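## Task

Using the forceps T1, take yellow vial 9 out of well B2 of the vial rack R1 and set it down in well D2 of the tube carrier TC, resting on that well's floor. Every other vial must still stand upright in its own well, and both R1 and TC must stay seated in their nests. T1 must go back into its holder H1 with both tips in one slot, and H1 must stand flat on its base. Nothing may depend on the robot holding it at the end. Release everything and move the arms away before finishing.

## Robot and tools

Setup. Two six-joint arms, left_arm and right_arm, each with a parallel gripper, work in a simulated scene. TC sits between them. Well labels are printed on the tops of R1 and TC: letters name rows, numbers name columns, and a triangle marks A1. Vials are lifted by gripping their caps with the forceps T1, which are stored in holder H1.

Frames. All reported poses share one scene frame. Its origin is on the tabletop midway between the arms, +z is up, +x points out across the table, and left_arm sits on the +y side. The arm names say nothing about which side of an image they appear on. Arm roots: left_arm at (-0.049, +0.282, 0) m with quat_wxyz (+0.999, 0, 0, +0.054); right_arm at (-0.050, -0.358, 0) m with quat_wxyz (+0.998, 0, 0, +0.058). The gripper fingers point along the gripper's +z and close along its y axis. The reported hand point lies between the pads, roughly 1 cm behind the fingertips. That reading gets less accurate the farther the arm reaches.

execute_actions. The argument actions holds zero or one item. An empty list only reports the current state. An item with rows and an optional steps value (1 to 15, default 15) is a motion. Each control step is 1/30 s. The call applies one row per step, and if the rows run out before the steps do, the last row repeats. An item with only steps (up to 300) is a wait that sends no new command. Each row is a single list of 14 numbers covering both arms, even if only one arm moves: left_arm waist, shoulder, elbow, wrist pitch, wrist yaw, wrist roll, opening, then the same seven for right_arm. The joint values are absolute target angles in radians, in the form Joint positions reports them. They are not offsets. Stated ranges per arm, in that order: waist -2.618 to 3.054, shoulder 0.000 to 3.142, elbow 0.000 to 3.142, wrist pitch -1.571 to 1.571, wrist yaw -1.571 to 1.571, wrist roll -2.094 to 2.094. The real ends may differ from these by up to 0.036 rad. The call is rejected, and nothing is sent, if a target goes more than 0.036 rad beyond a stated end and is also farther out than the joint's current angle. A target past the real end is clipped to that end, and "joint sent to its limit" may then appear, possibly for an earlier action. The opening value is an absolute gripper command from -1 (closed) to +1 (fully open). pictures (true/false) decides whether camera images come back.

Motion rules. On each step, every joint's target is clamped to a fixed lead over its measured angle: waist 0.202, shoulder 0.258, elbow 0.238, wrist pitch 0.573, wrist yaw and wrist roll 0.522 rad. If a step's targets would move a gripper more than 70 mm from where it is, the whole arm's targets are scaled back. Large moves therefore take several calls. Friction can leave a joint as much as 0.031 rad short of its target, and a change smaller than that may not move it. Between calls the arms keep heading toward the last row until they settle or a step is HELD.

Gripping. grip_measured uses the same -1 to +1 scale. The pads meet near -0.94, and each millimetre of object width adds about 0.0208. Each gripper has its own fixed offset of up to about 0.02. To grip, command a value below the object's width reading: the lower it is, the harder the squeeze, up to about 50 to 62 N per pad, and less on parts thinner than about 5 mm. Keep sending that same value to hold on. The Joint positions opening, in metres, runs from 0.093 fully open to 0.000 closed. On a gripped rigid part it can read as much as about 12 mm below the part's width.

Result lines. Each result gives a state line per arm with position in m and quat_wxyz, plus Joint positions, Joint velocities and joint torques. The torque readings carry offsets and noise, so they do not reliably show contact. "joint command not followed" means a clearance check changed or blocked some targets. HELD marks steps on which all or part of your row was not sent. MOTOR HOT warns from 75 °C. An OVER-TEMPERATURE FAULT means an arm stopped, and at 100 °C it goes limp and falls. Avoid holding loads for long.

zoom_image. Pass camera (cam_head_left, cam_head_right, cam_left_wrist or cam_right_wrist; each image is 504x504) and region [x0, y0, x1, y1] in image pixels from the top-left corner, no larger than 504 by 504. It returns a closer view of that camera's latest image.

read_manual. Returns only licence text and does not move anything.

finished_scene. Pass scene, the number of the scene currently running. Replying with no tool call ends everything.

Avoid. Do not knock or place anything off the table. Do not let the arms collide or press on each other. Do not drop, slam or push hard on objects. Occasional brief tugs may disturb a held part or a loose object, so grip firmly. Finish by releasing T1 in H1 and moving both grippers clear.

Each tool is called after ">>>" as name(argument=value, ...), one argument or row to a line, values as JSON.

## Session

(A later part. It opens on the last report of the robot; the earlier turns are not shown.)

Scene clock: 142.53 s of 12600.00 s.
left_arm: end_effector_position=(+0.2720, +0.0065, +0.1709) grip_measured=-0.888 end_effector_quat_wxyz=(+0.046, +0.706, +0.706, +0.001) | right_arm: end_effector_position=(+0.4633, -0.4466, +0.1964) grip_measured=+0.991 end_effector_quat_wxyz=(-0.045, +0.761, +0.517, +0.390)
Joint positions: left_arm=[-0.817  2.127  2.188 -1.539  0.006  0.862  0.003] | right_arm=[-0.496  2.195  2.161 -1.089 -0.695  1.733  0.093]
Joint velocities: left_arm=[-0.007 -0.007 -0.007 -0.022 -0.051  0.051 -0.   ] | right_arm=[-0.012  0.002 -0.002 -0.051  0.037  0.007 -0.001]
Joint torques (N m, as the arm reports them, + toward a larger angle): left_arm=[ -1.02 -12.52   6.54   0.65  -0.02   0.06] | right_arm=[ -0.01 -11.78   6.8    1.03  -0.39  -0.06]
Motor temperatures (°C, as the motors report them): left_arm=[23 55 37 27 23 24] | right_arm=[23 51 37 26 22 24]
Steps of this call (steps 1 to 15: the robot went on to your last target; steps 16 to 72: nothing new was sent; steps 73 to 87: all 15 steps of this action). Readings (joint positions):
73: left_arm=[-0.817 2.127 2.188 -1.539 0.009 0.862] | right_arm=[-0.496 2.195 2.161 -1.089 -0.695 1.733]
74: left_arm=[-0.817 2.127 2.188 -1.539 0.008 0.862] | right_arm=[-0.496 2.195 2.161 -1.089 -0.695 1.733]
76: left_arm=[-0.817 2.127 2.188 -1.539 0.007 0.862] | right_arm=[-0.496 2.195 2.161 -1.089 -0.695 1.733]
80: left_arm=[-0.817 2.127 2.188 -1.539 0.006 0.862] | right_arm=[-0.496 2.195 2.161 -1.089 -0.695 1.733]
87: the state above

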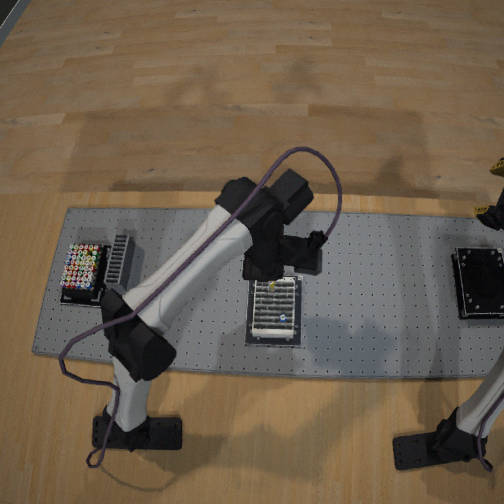

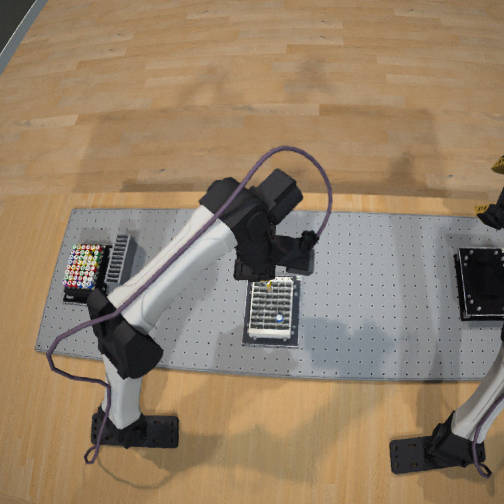

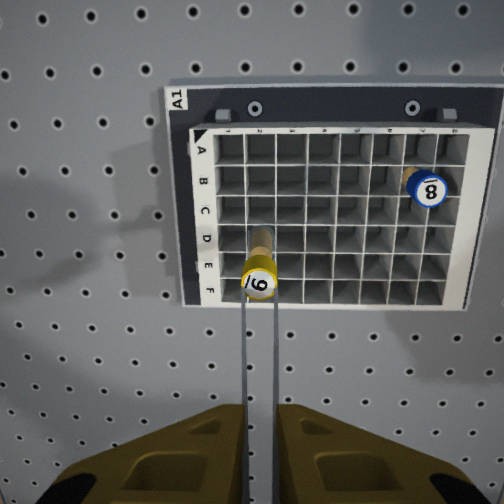

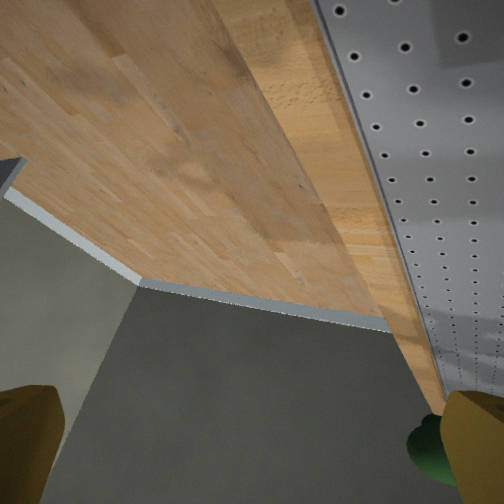

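>>> execute_actions(
  actions=[
    {"rows":[[-0.822,2.132,2.172,-1.521,-0.003,0.87,-0.9,-0.496,2.195,2.161,-1.089,-0.695,1.733,1],[-0.822,2.132,2.169,-1.518,-0.003,0.87,-0.9,-0.496,2.195,2.161,-1.089,-0.695,1.733,1],[-0.822,2.132,2.166,-1.515,-0.003,0.87,-0.9,-0.496,2.195,2.161,-1.089,-0.695,1.733,1],[-0.822,2.132,2.163,-1.512,-0.003,0.87,-0.9,-0.496,2.195,2.161,-1.089,-0.695,1.733,1],[-0.822,2.132,2.16,-1.509,-0.003,0.87,-0.9,-0.496,2.195,2.161,-1.089,-0.695,1.733,1],[-0.822,2.132,2.157,-1.507,-0.003,0.87,-0.9,-0.496,2.195,2.161,-1.089,-0.695,1.733,1],[-0.822,2.132,2.154,-1.507,-0.003,0.87,-0.9,-0.496,2.195,2.161,-1.089,-0.695,1.733,1]],"steps":15},
  ],
)

>>> zoom_image(
  camera="cam_left_wrist",
  region=[160, 130, 370, 340],
)

>>> zoom_image(
  camera="cam_head_right",
  region=[240, 265, 300, 325],
)

Scene clock: 147.63 s of 12600.00 s.
left_arm: end_effector_position=(+0.2730, +0.0066, +0.1688) grip_measured=-0.888 end_effector_quat_wxyz=(+0.046, +0.706, +0.707, +0.003) | right_arm: end_effector_position=(+0.4633, -0.4466, +0.1964) grip_measured=+0.991 end_effector_quat_wxyz=(-0.045, +0.761, +0.517, +0.390)
Joint positions: left_arm=[-0.817  2.127  2.179 -1.53   0.002  0.862  0.003] | right_arm=[-0.496  2.195  2.161 -1.089 -0.695  1.733  0.093]
Joint velocities: left_arm=[ 0.012  0.007 -0.007 -0.037 -0.007  0.022 -0.001] | right_arm=[-0.007 -0.002  0.002  0.051 -0.007  0.022  0.001]
Joint torques (N m, as the arm reports them, + toward a larger angle): left_arm=[ -0.93 -12.51   5.21   0.71   0.05   0.09] | right_arm=[  0.08 -11.67   6.98   1.02  -0.35  -0.06]
Motor temperatures (°C, as the motors report them): left_arm=[23 55 36 27 23 24] | right_arm=[23 51 37 26 22 24]
Steps of this call (steps 1 to 15: the robot went on to your last target; steps 16 to 90: nothing new was sent; then 1.60 s passed at rest; steps 91 to 105: all 15 steps of this action). Readings (joint positions):
91: left_arm=[-0.817 2.127 2.188 -1.538 0.006 0.862] | right_arm=[-0.496 2.195 2.161 -1.089 -0.695 1.733]
92: left_arm=[-0.817 2.127 2.188 -1.538 0.006 0.862] | right_arm=[-0.496 2.195 2.161 -1.089 -0.695 1.733]
94: left_arm=[-0.817 2.127 2.186 -1.535 0.006 0.862] | right_arm=[-0.496 2.195 2.161 -1.089 -0.695 1.733]
98: left_arm=[-0.817 2.127 2.179 -1.530 0.003 0.862] | right_arm=[-0.496 2.195 2.161 -1.089 -0.695 1.733]
105: the state above

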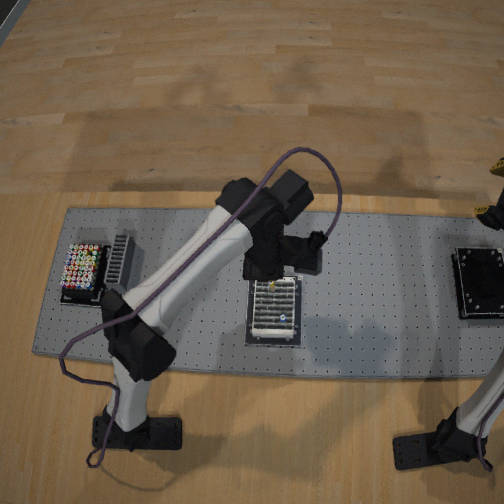

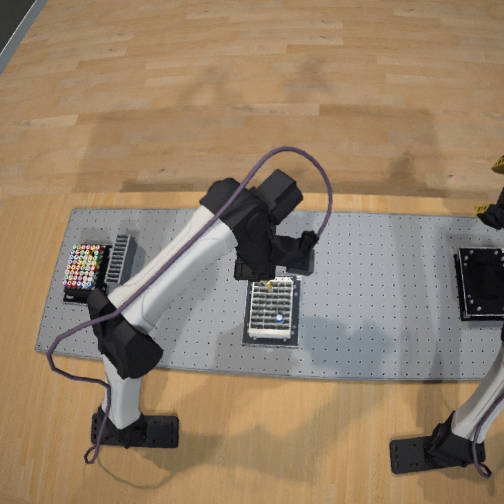

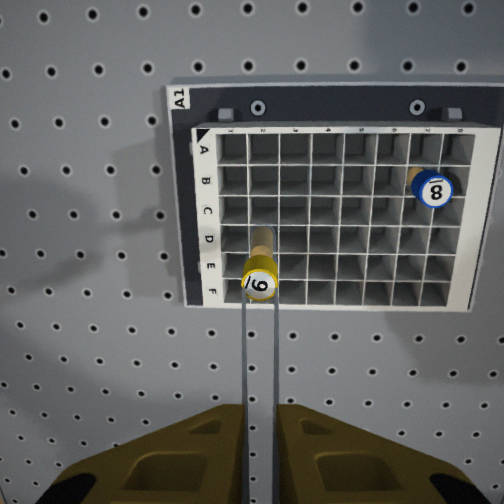

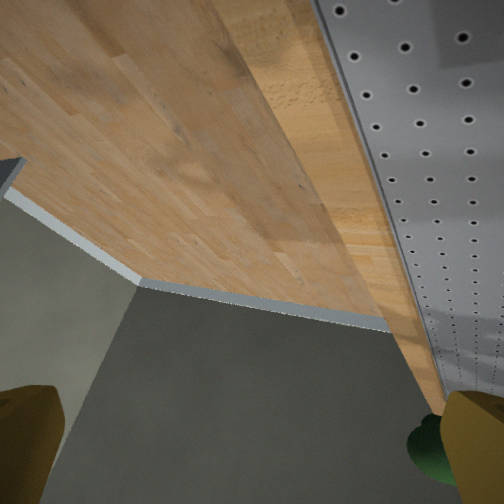

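Region (160, 130, 370, 340) of cam_left_wrist's 504x504 image, scaled by 2.400, with more detail than that image has.

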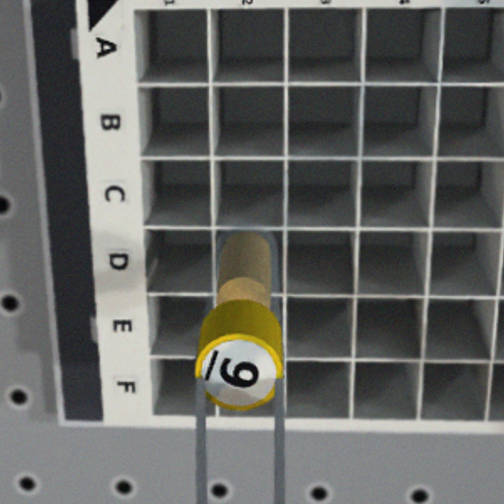

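Region (240, 265, 300, 325) of cam_head_right's 504x504 image, scaled by 8.400, with more detail than that image has.

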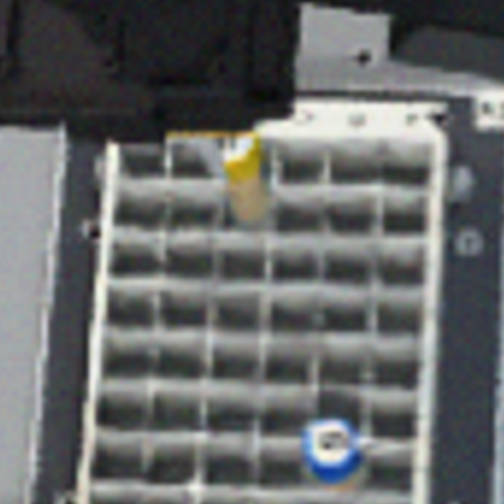

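>>> execute_actions(
  actions=[
    {"rows":[[-0.822,2.132,2.207,-1.53,0.003,0.87,-0.9,-0.496,2.195,2.161,-1.089,-0.695,1.733,1],[-0.822,2.132,2.207,-1.53,0.003,0.87,-0.9,-0.496,2.195,2.161,-1.089,-0.695,1.733,1],[-0.822,2.132,2.207,-1.54,0.003,0.87,-0.9,-0.496,2.195,2.161,-1.089,-0.695,1.733,1],[-0.822,2.132,2.207,-1.55,0.003,0.87,-0.9,-0.496,2.195,2.161,-1.089,-0.695,1.733,1]],"steps":15},
  ],
)

>>> zoom_image(
  camera="cam_left_wrist",
  region=[160, 130, 370, 340],
)

>>> zoom_image(
  camera="cam_head_right",
  region=[240, 265, 300, 325],
)

Scene clock: 152.43 s of 12600.00 s.
left_arm: end_effector_position=(+0.2726, +0.0069, +0.1706) grip_measured=-0.888 end_effector_quat_wxyz=(+0.046, +0.706, +0.707, +0.003) | right_arm: end_effector_position=(+0.4633, -0.4466, +0.1964) grip_measured=+0.991 end_effector_quat_wxyz=(-0.045, +0.761, +0.517, +0.390)
Joint positions: left_arm=[-0.817  2.127  2.186 -1.537  0.002  0.862  0.003] | right_arm=[-0.496  2.195  2.161 -1.089 -0.695  1.733  0.093]
Joint velocities: left_arm=[-0.012 -0.017  0.002 -0.066 -0.022 -0.022 -0.   ] | right_arm=[ 0.007 -0.027 -0.012 -0.051  0.007  0.022  0.001]
Joint torques (N m, as the arm reports them, + toward a larger angle): left_arm=[ -0.87 -12.55   9.3    0.33   0.13   0.11] | right_arm=[  0.05 -11.77   6.93   1.03  -0.31  -0.01]
Motor temperatures (°C, as the motors report them): left_arm=[23 55 36 27 23 24] | right_arm=[23 51 37 26 22 24]
Steps of this call (steps 1 to 15: the robot went on to your last target; steps 16 to 90: nothing new was sent; then 1.30 s passed at rest; steps 91 to 105: all 15 steps of this action). Readings (joint positions):
91: left_arm=[-0.817 2.127 2.181 -1.530 0.002 0.862] | right_arm=[-0.496 2.195 2.161 -1.089 -0.695 1.733]
92: left_arm=[-0.817 2.127 2.184 -1.530 0.002 0.862] | right_arm=[-0.496 2.195 2.161 -1.089 -0.695 1.733]
94: left_arm=[-0.817 2.127 2.186 -1.531 0.002 0.862] | right_arm=[-0.496 2.195 2.161 -1.089 -0.695 1.733]
98: left_arm=[-0.817 2.127 2.186 -1.535 0.002 0.862] | right_arm=[-0.496 2.195 2.161 -1.089 -0.695 1.733]
105: the state above

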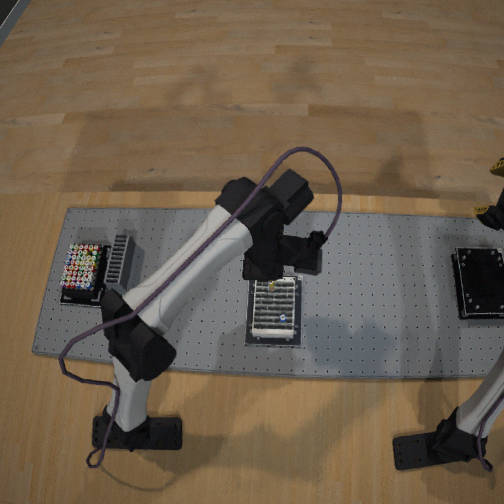

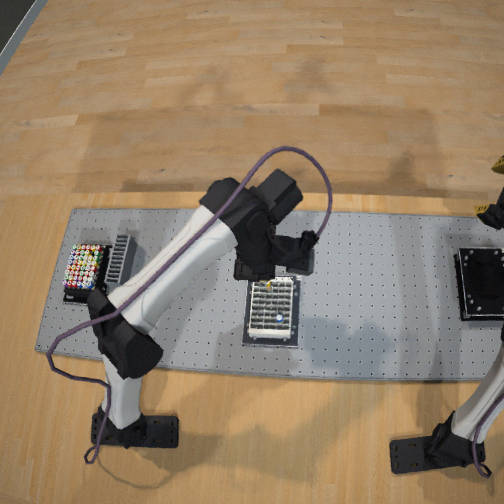

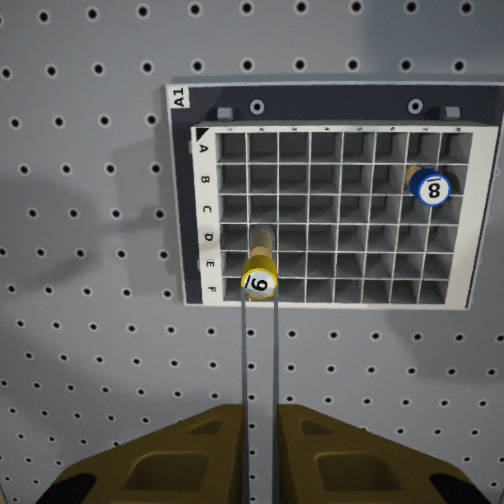

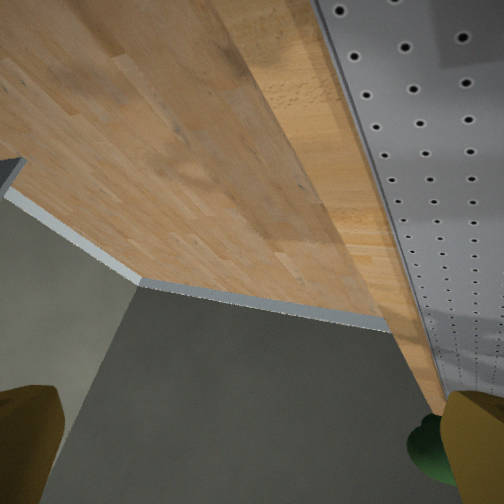

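Region (160, 130, 370, 340) of cam_left_wrist's 504x504 image, scaled by 2.400, with more detail than that image has.

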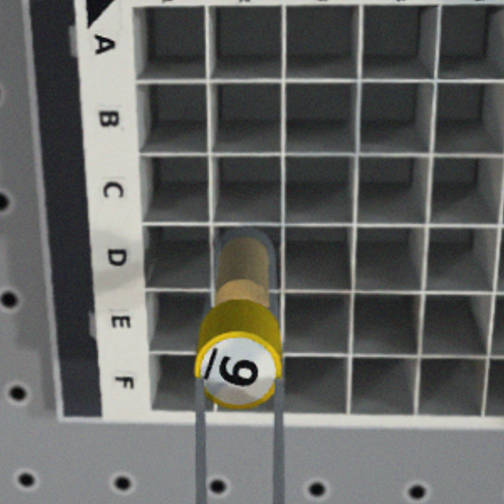

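Region (240, 265, 300, 325) of cam_head_right's 504x504 image, scaled by 8.400, with more detail than that image has.

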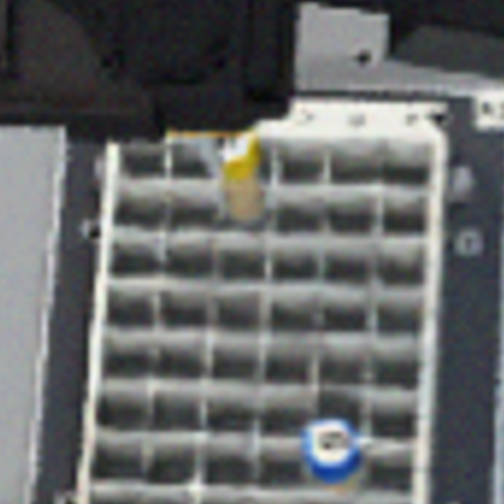

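>>> execute_actions(
  actions=[
    {"rows":[[-0.822,2.132,2.2,-1.554,0.003,0.87,-0.9,-0.496,2.195,2.161,-1.089,-0.695,1.733,1],[-0.822,2.132,2.2,-1.554,0.003,0.87,-0.9,-0.496,2.195,2.161,-1.089,-0.695,1.733,1],[-0.822,2.132,2.2,-1.554,0.003,0.87,-0.9,-0.496,2.195,2.161,-1.089,-0.695,1.733,1],[-0.822,2.132,2.2,-1.554,0.003,0.87,-0.9,-0.496,2.195,2.161,-1.089,-0.695,1.733,1],[-0.822,2.132,2.2,-1.554,0.003,0.87,-0.9,-0.496,2.195,2.161,-1.089,-0.695,1.733,1],[-0.822,2.14,2.2,-1.554,0.003,0.87,-0.9,-0.496,2.195,2.161,-1.089,-0.695,1.733,1],[-0.822,2.147,2.2,-1.554,0.003,0.87,-0.9,-0.496,2.195,2.161,-1.089,-0.695,1.733,1]],"steps":15},
  ],
)

>>> zoom_image(
  camera="cam_left_wrist",
  region=[160, 130, 370, 340],
)

>>> zoom_image(
  camera="cam_head_right",
  region=[240, 265, 300, 325],
)

Scene clock: 158.37 s of 12600.00 s.
left_arm: end_effector_position=(+0.2724, +0.0070, +0.1650) grip_measured=-0.888 end_effector_quat_wxyz=(+0.038, +0.706, +0.707, +0.002) | right_arm: end_effector_position=(+0.4633, -0.4466, +0.1964) grip_measured=+0.991 end_effector_quat_wxyz=(-0.045, +0.761, +0.517, +0.390)
Joint positions: left_arm=[-0.817  2.141  2.186 -1.541  0.002  0.862  0.003] | right_arm=[-0.496  2.195  2.161 -1.089 -0.695  1.733  0.093]
Joint velocities: left_arm=[-0.022  0.002 -0.027 -0.037  0.037 -0.007 -0.   ] | right_arm=[-0.002 -0.012  0.007  0.066  0.007 -0.007 -0.001]
Joint torques (N m, as the arm reports them, + toward a larger angle): left_arm=[ -0.94 -12.6    8.6    0.32   0.11   0.09] | right_arm=[ -0.09 -11.71   6.84   1.03  -0.38  -0.05]
Motor temperatures (°C, as the motors report them): left_arm=[23 55 36 27 23 24] | right_arm=[23 51 37 26 22 24]
Steps of this call (steps 1 to 15: the robot went on to your last target; steps 16 to 90: nothing new was sent; then 2.43 s passed at rest; steps 91 to 105: all 15 steps of this action). Readings (joint positions):
91: left_arm=[-0.817 2.127 2.186 -1.538 0.002 0.862] | right_arm=[-0.496 2.195 2.161 -1.089 -0.695 1.733]
92: left_arm=[-0.817 2.127 2.186 -1.538 0.002 0.862] | right_arm=[-0.496 2.195 2.161 -1.089 -0.695 1.733]
94: left_arm=[-0.817 2.127 2.186 -1.539 0.002 0.862] | right_arm=[-0.496 2.195 2.161 -1.089 -0.695 1.733]
98: left_arm=[-0.817 2.130 2.186 -1.541 0.002 0.862] | right_arm=[-0.496 2.195 2.161 -1.089 -0.695 1.733]
105: the state above

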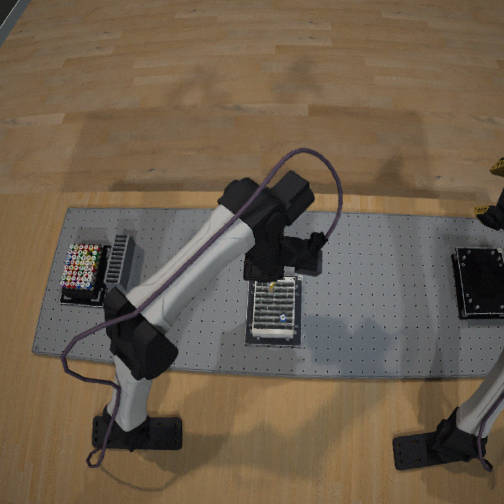

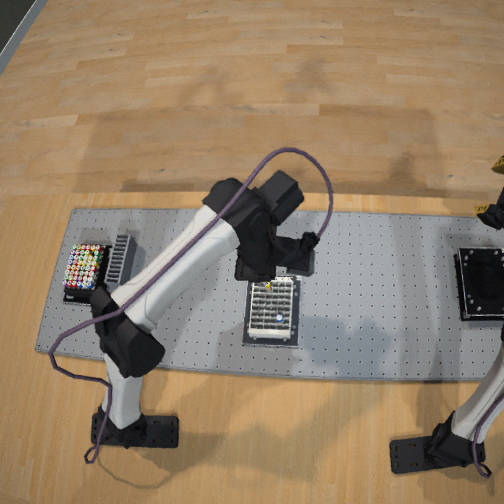

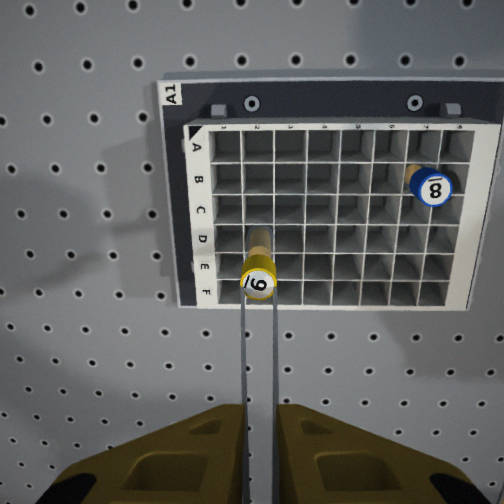

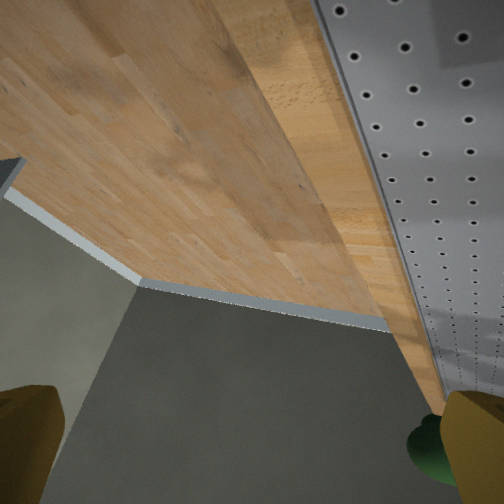

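Region (160, 130, 370, 340) of cam_left_wrist's 504x504 image, scaled by 2.400, with more detail than that image has.

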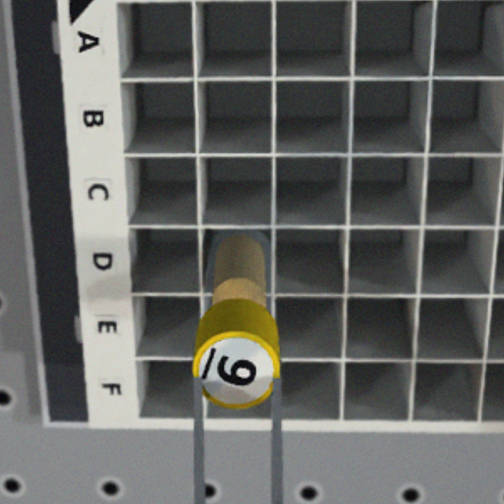

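Region (240, 265, 300, 325) of cam_head_right's 504x504 image, scaled by 8.400, with more detail than that image has.

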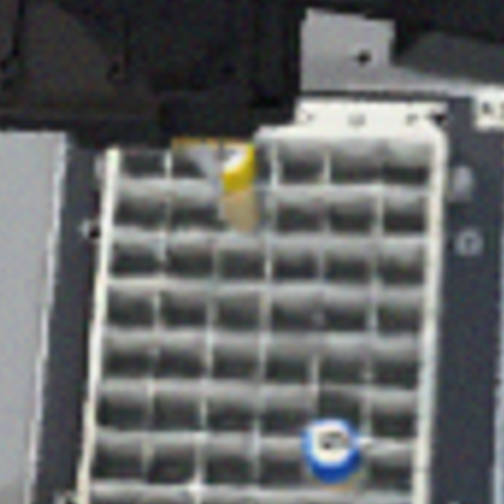

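>>> execute_actions(
  actions=[
    {"rows":[[-0.822,2.147,2.172,-1.524,0.003,0.87,-0.9,-0.496,2.195,2.161,-1.089,-0.695,1.733,1],[-0.822,2.147,2.168,-1.52,0.003,0.87,-0.9,-0.496,2.195,2.161,-1.089,-0.695,1.733,1],[-0.822,2.147,2.164,-1.516,0.003,0.87,-0.9,-0.496,2.195,2.161,-1.089,-0.695,1.733,1],[-0.822,2.147,2.16,-1.512,0.003,0.87,-0.9,-0.496,2.195,2.161,-1.089,-0.695,1.733,1],[-0.822,2.147,2.156,-1.508,0.003,0.87,-0.9,-0.496,2.195,2.161,-1.089,-0.695,1.733,1],[-0.822,2.147,2.152,-1.504,0.003,0.87,-0.9,-0.496,2.195,2.161,-1.089,-0.695,1.733,1],[-0.822,2.147,2.148,-1.5,0.003,0.87,-0.9,-0.496,2.195,2.161,-1.089,-0.695,1.733,1],[-0.822,2.147,2.144,-1.496,0.003,0.87,-0.9,-0.496,2.195,2.161,-1.089,-0.695,1.733,1],[-0.822,2.147,2.14,-1.493,0.003,0.87,-0.9,-0.496,2.195,2.161,-1.089,-0.695,1.733,1],[-0.822,2.147,2.136,-1.49,0.003,0.87,-0.9,-0.496,2.195,2.161,-1.089,-0.695,1.733,1],[-0.822,2.147,2.132,-1.489,0.003,0.87,-0.9,-0.496,2.195,2.161,-1.089,-0.695,1.733,1]],"steps":15},
  ],
)

>>> zoom_image(
  camera="cam_left_wrist",
  region=[160, 130, 370, 340],
)

Scene clock: 166.20 s of 12600.00 s.
left_arm: end_effector_position=(+0.2735, +0.0061, +0.1552) grip_measured=-0.888 end_effector_quat_wxyz=(+0.035, +0.706, +0.707, +0.002) | right_arm: end_effector_position=(+0.4633, -0.4466, +0.1964) grip_measured=+0.991 end_effector_quat_wxyz=(-0.045, +0.761, +0.517, +0.390)
Joint positions: left_arm=[-0.817  2.141  2.147 -1.506  0.002  0.862  0.003] | right_arm=[-0.496  2.195  2.161 -1.089 -0.695  1.733  0.093]
Joint velocities: left_arm=[ 0.007 -0.022  0.007  0.022 -0.066  0.007  0.   ] | right_arm=[-0.007 -0.022 -0.012 -0.037 -0.007 -0.066 -0.   ]
Joint torques (N m, as the arm reports them, + toward a larger angle): left_arm=[ -0.89 -12.72   6.     0.56   0.06   0.09] | right_arm=[ -0.08 -11.7    7.25   1.01  -0.35  -0.06]
Motor temperatures (°C, as the motors report them): left_arm=[23 56 37 27 23 24] | right_arm=[23 52 37 26 22 24]
Steps of this call (steps 1 to 15: the robot went on to your last target; steps 16 to 90: nothing new was sent; then 4.33 s passed at rest; steps 91 to 105: all 15 steps of this action). Readings (joint positions):
91: left_arm=[-0.817 2.141 2.186 -1.540 0.002 0.862] | right_arm=[-0.496 2.195 2.161 -1.089 -0.695 1.733]
92: left_arm=[-0.817 2.141 2.186 -1.539 0.002 0.862] | right_arm=[-0.496 2.195 2.161 -1.089 -0.695 1.733]
94: left_arm=[-0.817 2.141 2.184 -1.535 0.002 0.862] | right_arm=[-0.496 2.195 2.161 -1.089 -0.695 1.733]
98: left_arm=[-0.817 2.141 2.166 -1.523 0.002 0.862] | right_arm=[-0.496 2.195 2.161 -1.089 -0.695 1.733]
105: the state above

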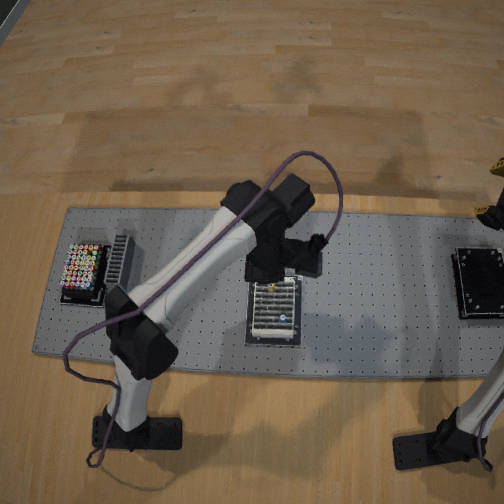

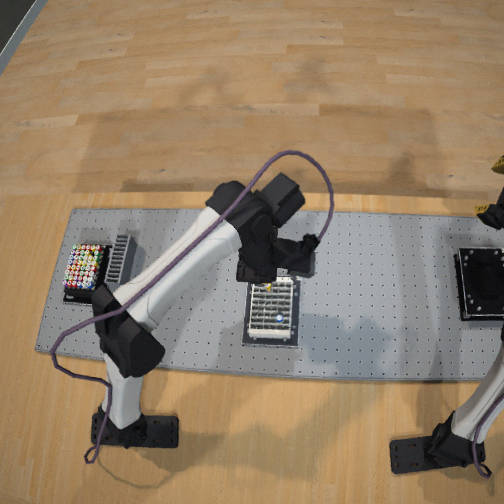

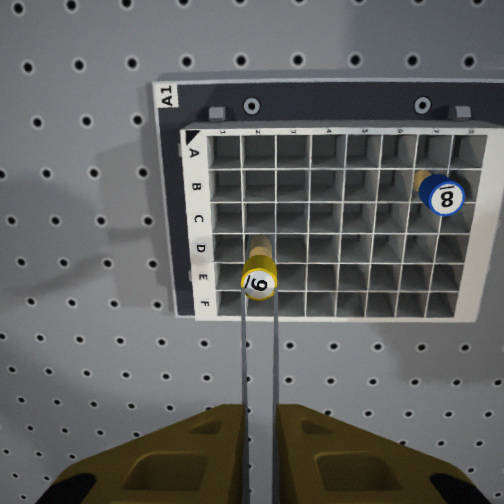

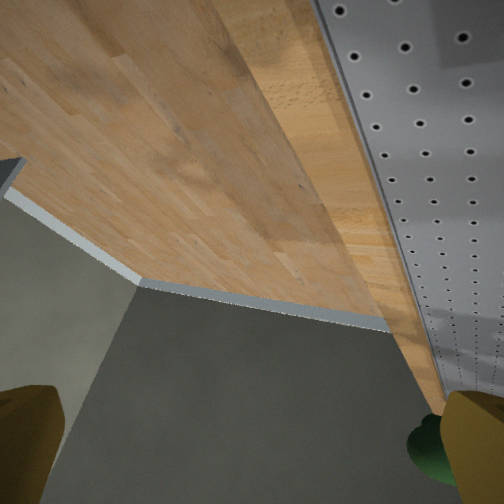

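Region (160, 130, 370, 340) of cam_left_wrist's 504x504 image, scaled by 2.400, with more detail than that image has.

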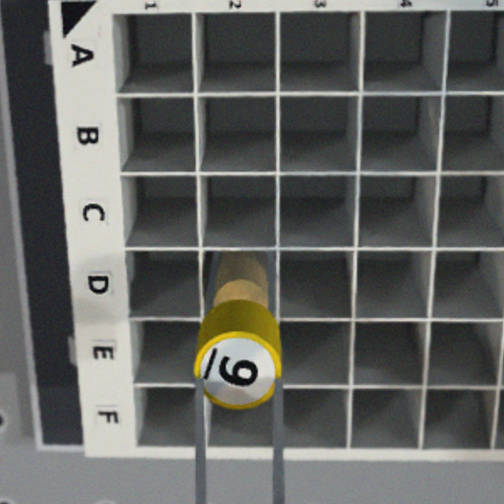

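Another ~10 mm.

>>> execute_actions(
  actions=[
    {"rows":[[-0.822,2.147,2.128,-1.485,0.003,0.87,-0.9,-0.496,2.195,2.161,-1.089,-0.695,1.733,1],[-0.822,2.147,2.124,-1.481,0.003,0.87,-0.9,-0.496,2.195,2.161,-1.089,-0.695,1.733,1],[-0.822,2.147,2.12,-1.477,0.003,0.87,-0.9,-0.496,2.195,2.161,-1.089,-0.695,1.733,1],[-0.822,2.147,2.116,-1.473,0.003,0.87,-0.9,-0.496,2.195,2.161,-1.089,-0.695,1.733,1],[-0.822,2.147,2.112,-1.47,0.003,0.87,-0.9,-0.496,2.195,2.161,-1.089,-0.695,1.733,1],[-0.822,2.147,2.108,-1.467,0.003,0.87,-0.9,-0.496,2.195,2.161,-1.089,-0.695,1.733,1],[-0.822,2.147,2.104,-1.464,0.003,0.87,-0.9,-0.496,2.195,2.161,-1.089,-0.695,1.733,1],[-0.822,2.147,2.1,-1.461,0.003,0.87,-0.9,-0.496,2.195,2.161,-1.089,-0.695,1.733,1],[-0.822,2.147,2.096,-1.458,0.003,0.87,-0.9,-0.496,2.195,2.161,-1.089,-0.695,1.733,1],[-0.822,2.147,2.092,-1.455,0.003,0.87,-0.9,-0.496,2.195,2.161,-1.089,-0.695,1.733,1]],"steps":15},
  ],
)

>>> zoom_image(
  camera="cam_left_wrist",
  region=[160, 130, 500, 470],
)

Scene clock: 171.43 s of 12600.00 s.
left_arm: end_effector_position=(+0.2743, +0.0055, +0.1453) grip_measured=-0.888 end_effector_quat_wxyz=(+0.032, +0.707, +0.707, +0.002) | right_arm: end_effector_position=(+0.4633, -0.4466, +0.1964) grip_measured=+0.991 end_effector_quat_wxyz=(-0.045, +0.761, +0.517, +0.390)
Joint positions: left_arm=[-0.817  2.141  2.107 -1.471  0.002  0.862  0.003] | right_arm=[-0.496  2.195  2.161 -1.089 -0.695  1.733  0.093]
Joint velocities: left_arm=[-0.002 -0.022  0.012 -0.022  0.007 -0.007  0.001] | right_arm=[-0.002 -0.007  0.002  0.022  0.007  0.007 -0.   ]
Joint torques (N m, as the arm reports them, + toward a larger angle): left_arm=[ -0.92 -12.68   6.1    0.51   0.07   0.09] | right_arm=[ -0.09 -11.67   7.03   1.04  -0.36  -0.05]
Motor temperatures (°C, as the motors report them): left_arm=[23 56 36 27 23 24] | right_arm=[23 52 38 26 22 24]
Steps of this call (steps 1 to 15: the robot went on to your last target; steps 16 to 90: nothing new was sent; then 1.73 s passed at rest; steps 91 to 105: all 15 steps of this action). Readings (joint positions):
91: left_arm=[-0.817 2.141 2.147 -1.504 0.002 0.862] | right_arm=[-0.496 2.195 2.161 -1.089 -0.695 1.733]
92: left_arm=[-0.817 2.141 2.147 -1.503 0.002 0.862] | right_arm=[-0.496 2.195 2.161 -1.089 -0.695 1.733]
94: left_arm=[-0.817 2.141 2.141 -1.498 0.002 0.862] | right_arm=[-0.496 2.195 2.161 -1.089 -0.695 1.733]
98: left_arm=[-0.817 2.141 2.121 -1.486 0.002 0.862] | right_arm=[-0.496 2.195 2.161 -1.089 -0.695 1.733]
105: the state above

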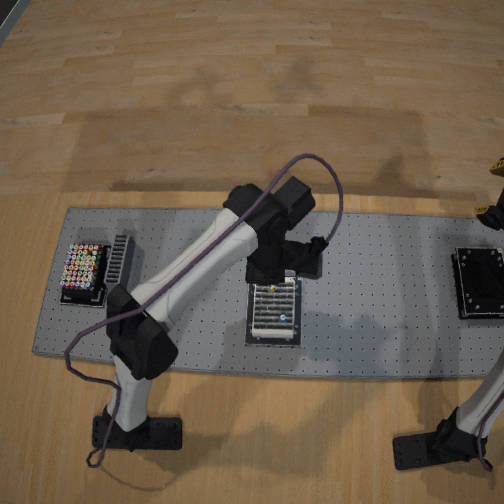

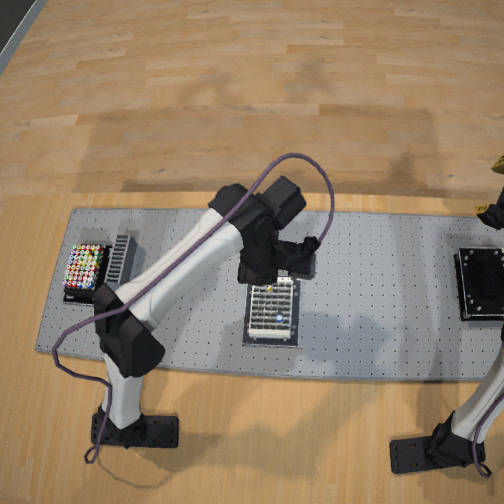

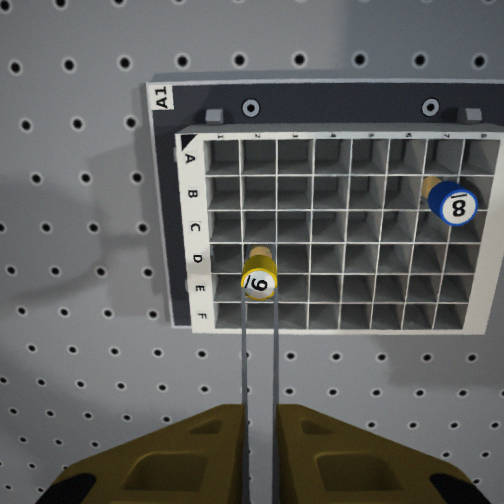

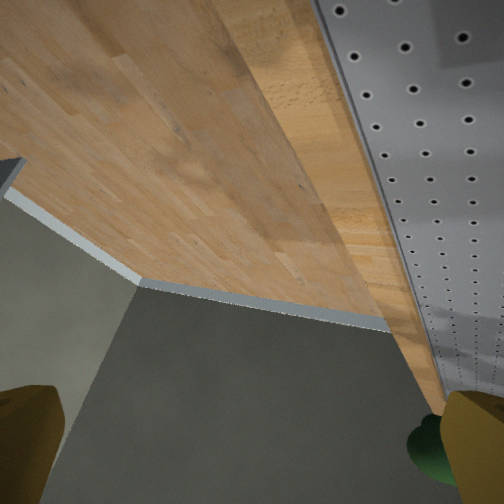

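Region (160, 130, 500, 470) of cam_left_wrist's 504x504 image, scaled by 1.482, with more detail than that image has.

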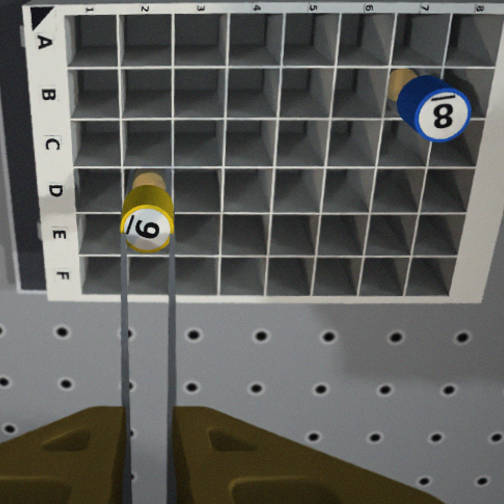

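3 mm more, open, lift.

>>> execute_actions(
  actions=[
    {"rows":[[-0.822,2.147,2.086,-1.45,0.003,0.87,-0.9,-0.496,2.195,2.161,-1.089,-0.695,1.733,1],[-0.822,2.147,2.081,-1.446,0.003,0.87,-0.9,-0.496,2.195,2.161,-1.089,-0.695,1.733,1]],"steps":12},
  ],
  pictures=false,
)

>>> execute_actions(
  actions=[
    {"rows":[[-0.822,2.147,2.095,-1.46,0.003,0.87,-0.735,-0.496,2.195,2.161,-1.089,-0.695,1.733,1]],"steps":15},
  ],
  pictures=false,
)

>>> execute_actions(
  actions=[
    {"rows":[[-0.822,2.147,2.125,-1.48,0.003,0.87,-0.735,-0.496,2.195,2.161,-1.089,-0.695,1.733,1],[-0.822,2.147,2.135,-1.489,0.003,0.87,-0.735,-0.496,2.195,2.161,-1.089,-0.695,1.733,1],[-0.822,2.147,2.145,-1.498,0.003,0.87,-0.735,-0.496,2.195,2.161,-1.089,-0.695,1.733,1],[-0.822,2.147,2.155,-1.507,0.003,0.87,-0.735,-0.496,2.195,2.161,-1.089,-0.695,1.733,1],[-0.822,2.147,2.165,-1.516,0.003,0.87,-0.735,-0.496,2.195,2.161,-1.089,-0.695,1.733,1],[-0.822,2.147,2.175,-1.525,0.003,0.87,-0.735,-0.496,2.195,2.161,-1.089,-0.695,1.733,1],[-0.822,2.147,2.185,-1.534,0.003,0.87,-0.735,-0.496,2.195,2.161,-1.089,-0.695,1.733,1],[-0.822,2.147,2.195,-1.543,0.003,0.87,-0.735,-0.496,2.195,2.161,-1.089,-0.695,1.733,1],[-0.822,2.147,2.2,-1.55,0.003,0.87,-0.735,-0.496,2.195,2.161,-1.089,-0.695,1.733,1]],"steps":15},
  ],
)

Scene clock: 177.73 s of 12600.00 s.
left_arm: end_effector_position=(+0.2744, +0.0053, +0.1424) grip_measured=-0.888 end_effector_quat_wxyz=(+0.032, +0.707, +0.707, +0.002) | right_arm: end_effector_position=(+0.4633, -0.4466, +0.1964) grip_measured=+0.991 end_effector_quat_wxyz=(-0.045, +0.761, +0.517, +0.390)
Joint positions: left_arm=[-0.817  2.141  2.095 -1.461  0.002  0.862  0.003] | right_arm=[-0.496  2.195  2.161 -1.089 -0.695  1.733  0.093]
Joint velocities: left_arm=[-0.002  0.022 -0.022  0.037  0.007 -0.022  0.001] | right_arm=[ 0.007  0.007 -0.007 -0.066 -0.007 -0.007  0.001]
Joint torques (N m, as the arm reports them, + toward a larger angle): left_arm=[ -0.97 -12.64   6.18   0.55   0.11   0.09] | right_arm=[ -0.12 -11.94   6.79   1.05  -0.35  -0.05]
Motor temperatures (°C, as the motors report them): left_arm=[23 56 36 27 23 24] | right_arm=[23 52 38 27 22 24]
Steps of this call (steps 1 to 15: the robot went on to your last target; steps 16 to 90: nothing new was sent; then 2.90 s passed at rest; steps 91 to 102: all 12 steps of this action). Readings (joint positions):
91: left_arm=[-0.817 2.141 2.107 -1.470 0.002 0.862] | right_arm=[-0.496 2.195 2.161 -1.089 -0.695 1.733]
92: left_arm=[-0.817 2.141 2.105 -1.468 0.002 0.862] | right_arm=[-0.496 2.195 2.161 -1.089 -0.695 1.733]
94: left_arm=[-0.817 2.141 2.099 -1.465 0.002 0.862] | right_arm=[-0.496 2.195 2.161 -1.089 -0.695 1.733]
98: left_arm=[-0.817 2.141 2.095 -1.461 0.002 0.862] | right_arm=[-0.496 2.195 2.161 -1.089 -0.695 1.733]
102: the state above

Scene clock: 178.23 s of 12600.00 s.
left_arm: end_effector_position=(+0.2744, +0.0053, +0.1424) grip_measured=-0.736 end_effector_quat_wxyz=(+0.032, +0.707, +0.707, +0.002) | right_arm: end_effector_position=(+0.4633, -0.4466, +0.1964) grip_measured=+0.991 end_effector_quat_wxyz=(-0.045, +0.761, +0.517, +0.390)
Joint positions: left_arm=[-0.817  2.141  2.095 -1.461  0.002  0.862  0.01 ] | right_arm=[-0.496  2.195  2.161 -1.089 -0.695  1.733  0.093]
Joint velocities: left_arm=[-0.012  0.012 -0.012 -0.037 -0.037  0.051 -0.001] | right_arm=[-0.002  0.002  0.002  0.007 -0.022  0.051 -0.   ]
Joint torques (N m, as the arm reports them, + toward a larger angle): left_arm=[ -0.91 -12.86   7.6    0.44   0.09   0.08] | right_arm=[  0.03 -11.78   7.04   1.03  -0.39  -0.04]
Motor temperatures (°C, as the motors report them): left_arm=[23 56 36 27 23 24] | right_arm=[23 52 38 27 22 24]
Steps of this call (steps 1 to 15: all 15 steps of this action). Readings (joint positions):
1: left_arm=[-0.817 2.141 2.095 -1.461 0.002 0.862] | right_arm=[-0.496 2.195 2.161 -1.089 -0.695 1.733]
2: left_arm=[-0.817 2.141 2.095 -1.461 0.002 0.862] | right_arm=[-0.496 2.195 2.161 -1.089 -0.695 1.733]
4: left_arm=[-0.817 2.141 2.095 -1.461 0.002 0.862] | right_arm=[-0.496 2.195 2.161 -1.089 -0.695 1.733]
8: left_arm=[-0.817 2.141 2.095 -1.461 0.002 0.862] | right_arm=[-0.496 2.195 2.161 -1.089 -0.695 1.733]
15: the state above

Scene clock: 178.73 s of 12600.00 s.
left_arm: end_effector_position=(+0.2742, +0.0055, +0.1620) grip_measured=-0.736 end_effector_quat_wxyz=(+0.039, +0.706, +0.707, +0.002) | right_arm: end_effector_position=(+0.4633, -0.4466, +0.1964) grip_measured=+0.991 end_effector_quat_wxyz=(-0.045, +0.761, +0.517, +0.390)
Joint positions: left_arm=[-0.817  2.146  2.181 -1.528  0.002  0.862  0.01 ] | right_arm=[-0.496  2.195  2.161 -1.089 -0.695  1.733  0.093]
Joint velocities: left_arm=[-0.012 -0.007 -0.017 -0.081 -0.037 -0.066  0.   ] | right_arm=[ 0.002 -0.007 -0.032  0.022 -0.022  0.007  0.   ]
Joint torques (N m, as the arm reports them, + toward a larger angle): left_arm=[ -1.02 -12.96   8.98   0.35   0.09   0.11] | right_arm=[  0.01 -11.73   7.     1.03  -0.4   -0.07]
Motor temperatures (°C, as the motors report them): left_arm=[23 56 36 27 23 24] | right_arm=[23 52 38 27 22 24]
Steps of this call (steps 1 to 15: all 15 steps of this action). Readings (joint positions):
1: left_arm=[-0.817 2.141 2.095 -1.461 0.002 0.862] | right_arm=[-0.496 2.195 2.161 -1.089 -0.695 1.733]
2: left_arm=[-0.817 2.142 2.099 -1.465 0.002 0.862] | right_arm=[-0.496 2.195 2.161 -1.089 -0.695 1.733]
4: left_arm=[-0.817 2.145 2.115 -1.474 0.002 0.862] | right_arm=[-0.496 2.195 2.161 -1.089 -0.695 1.733]
8: left_arm=[-0.817 2.146 2.157 -1.499 0.002 0.862] | right_arm=[-0.496 2.195 2.161 -1.089 -0.695 1.733]
15: the state above

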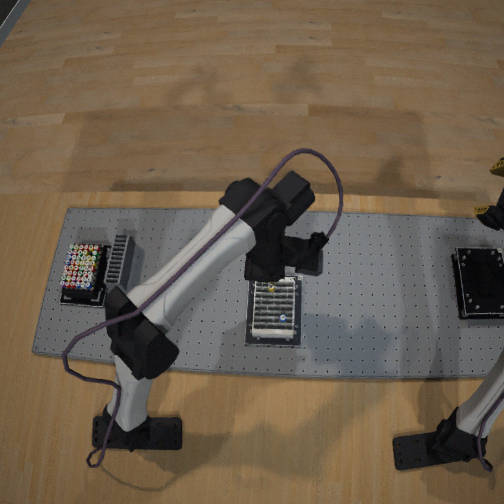

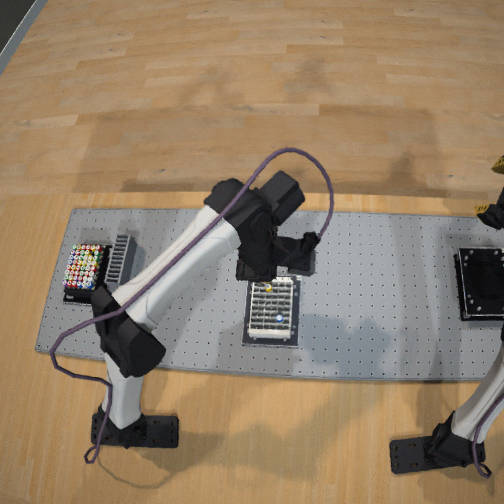

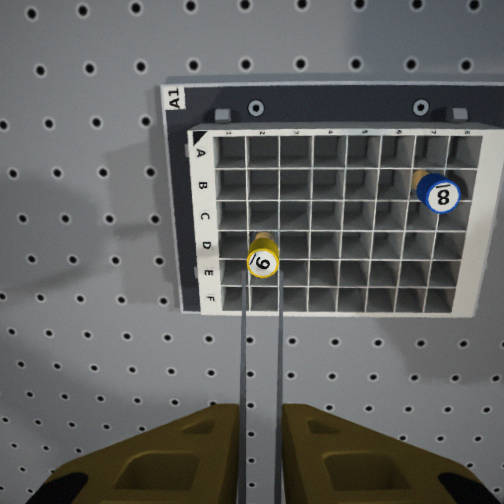

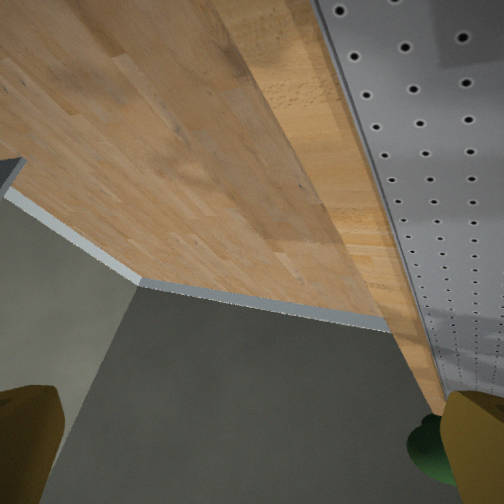

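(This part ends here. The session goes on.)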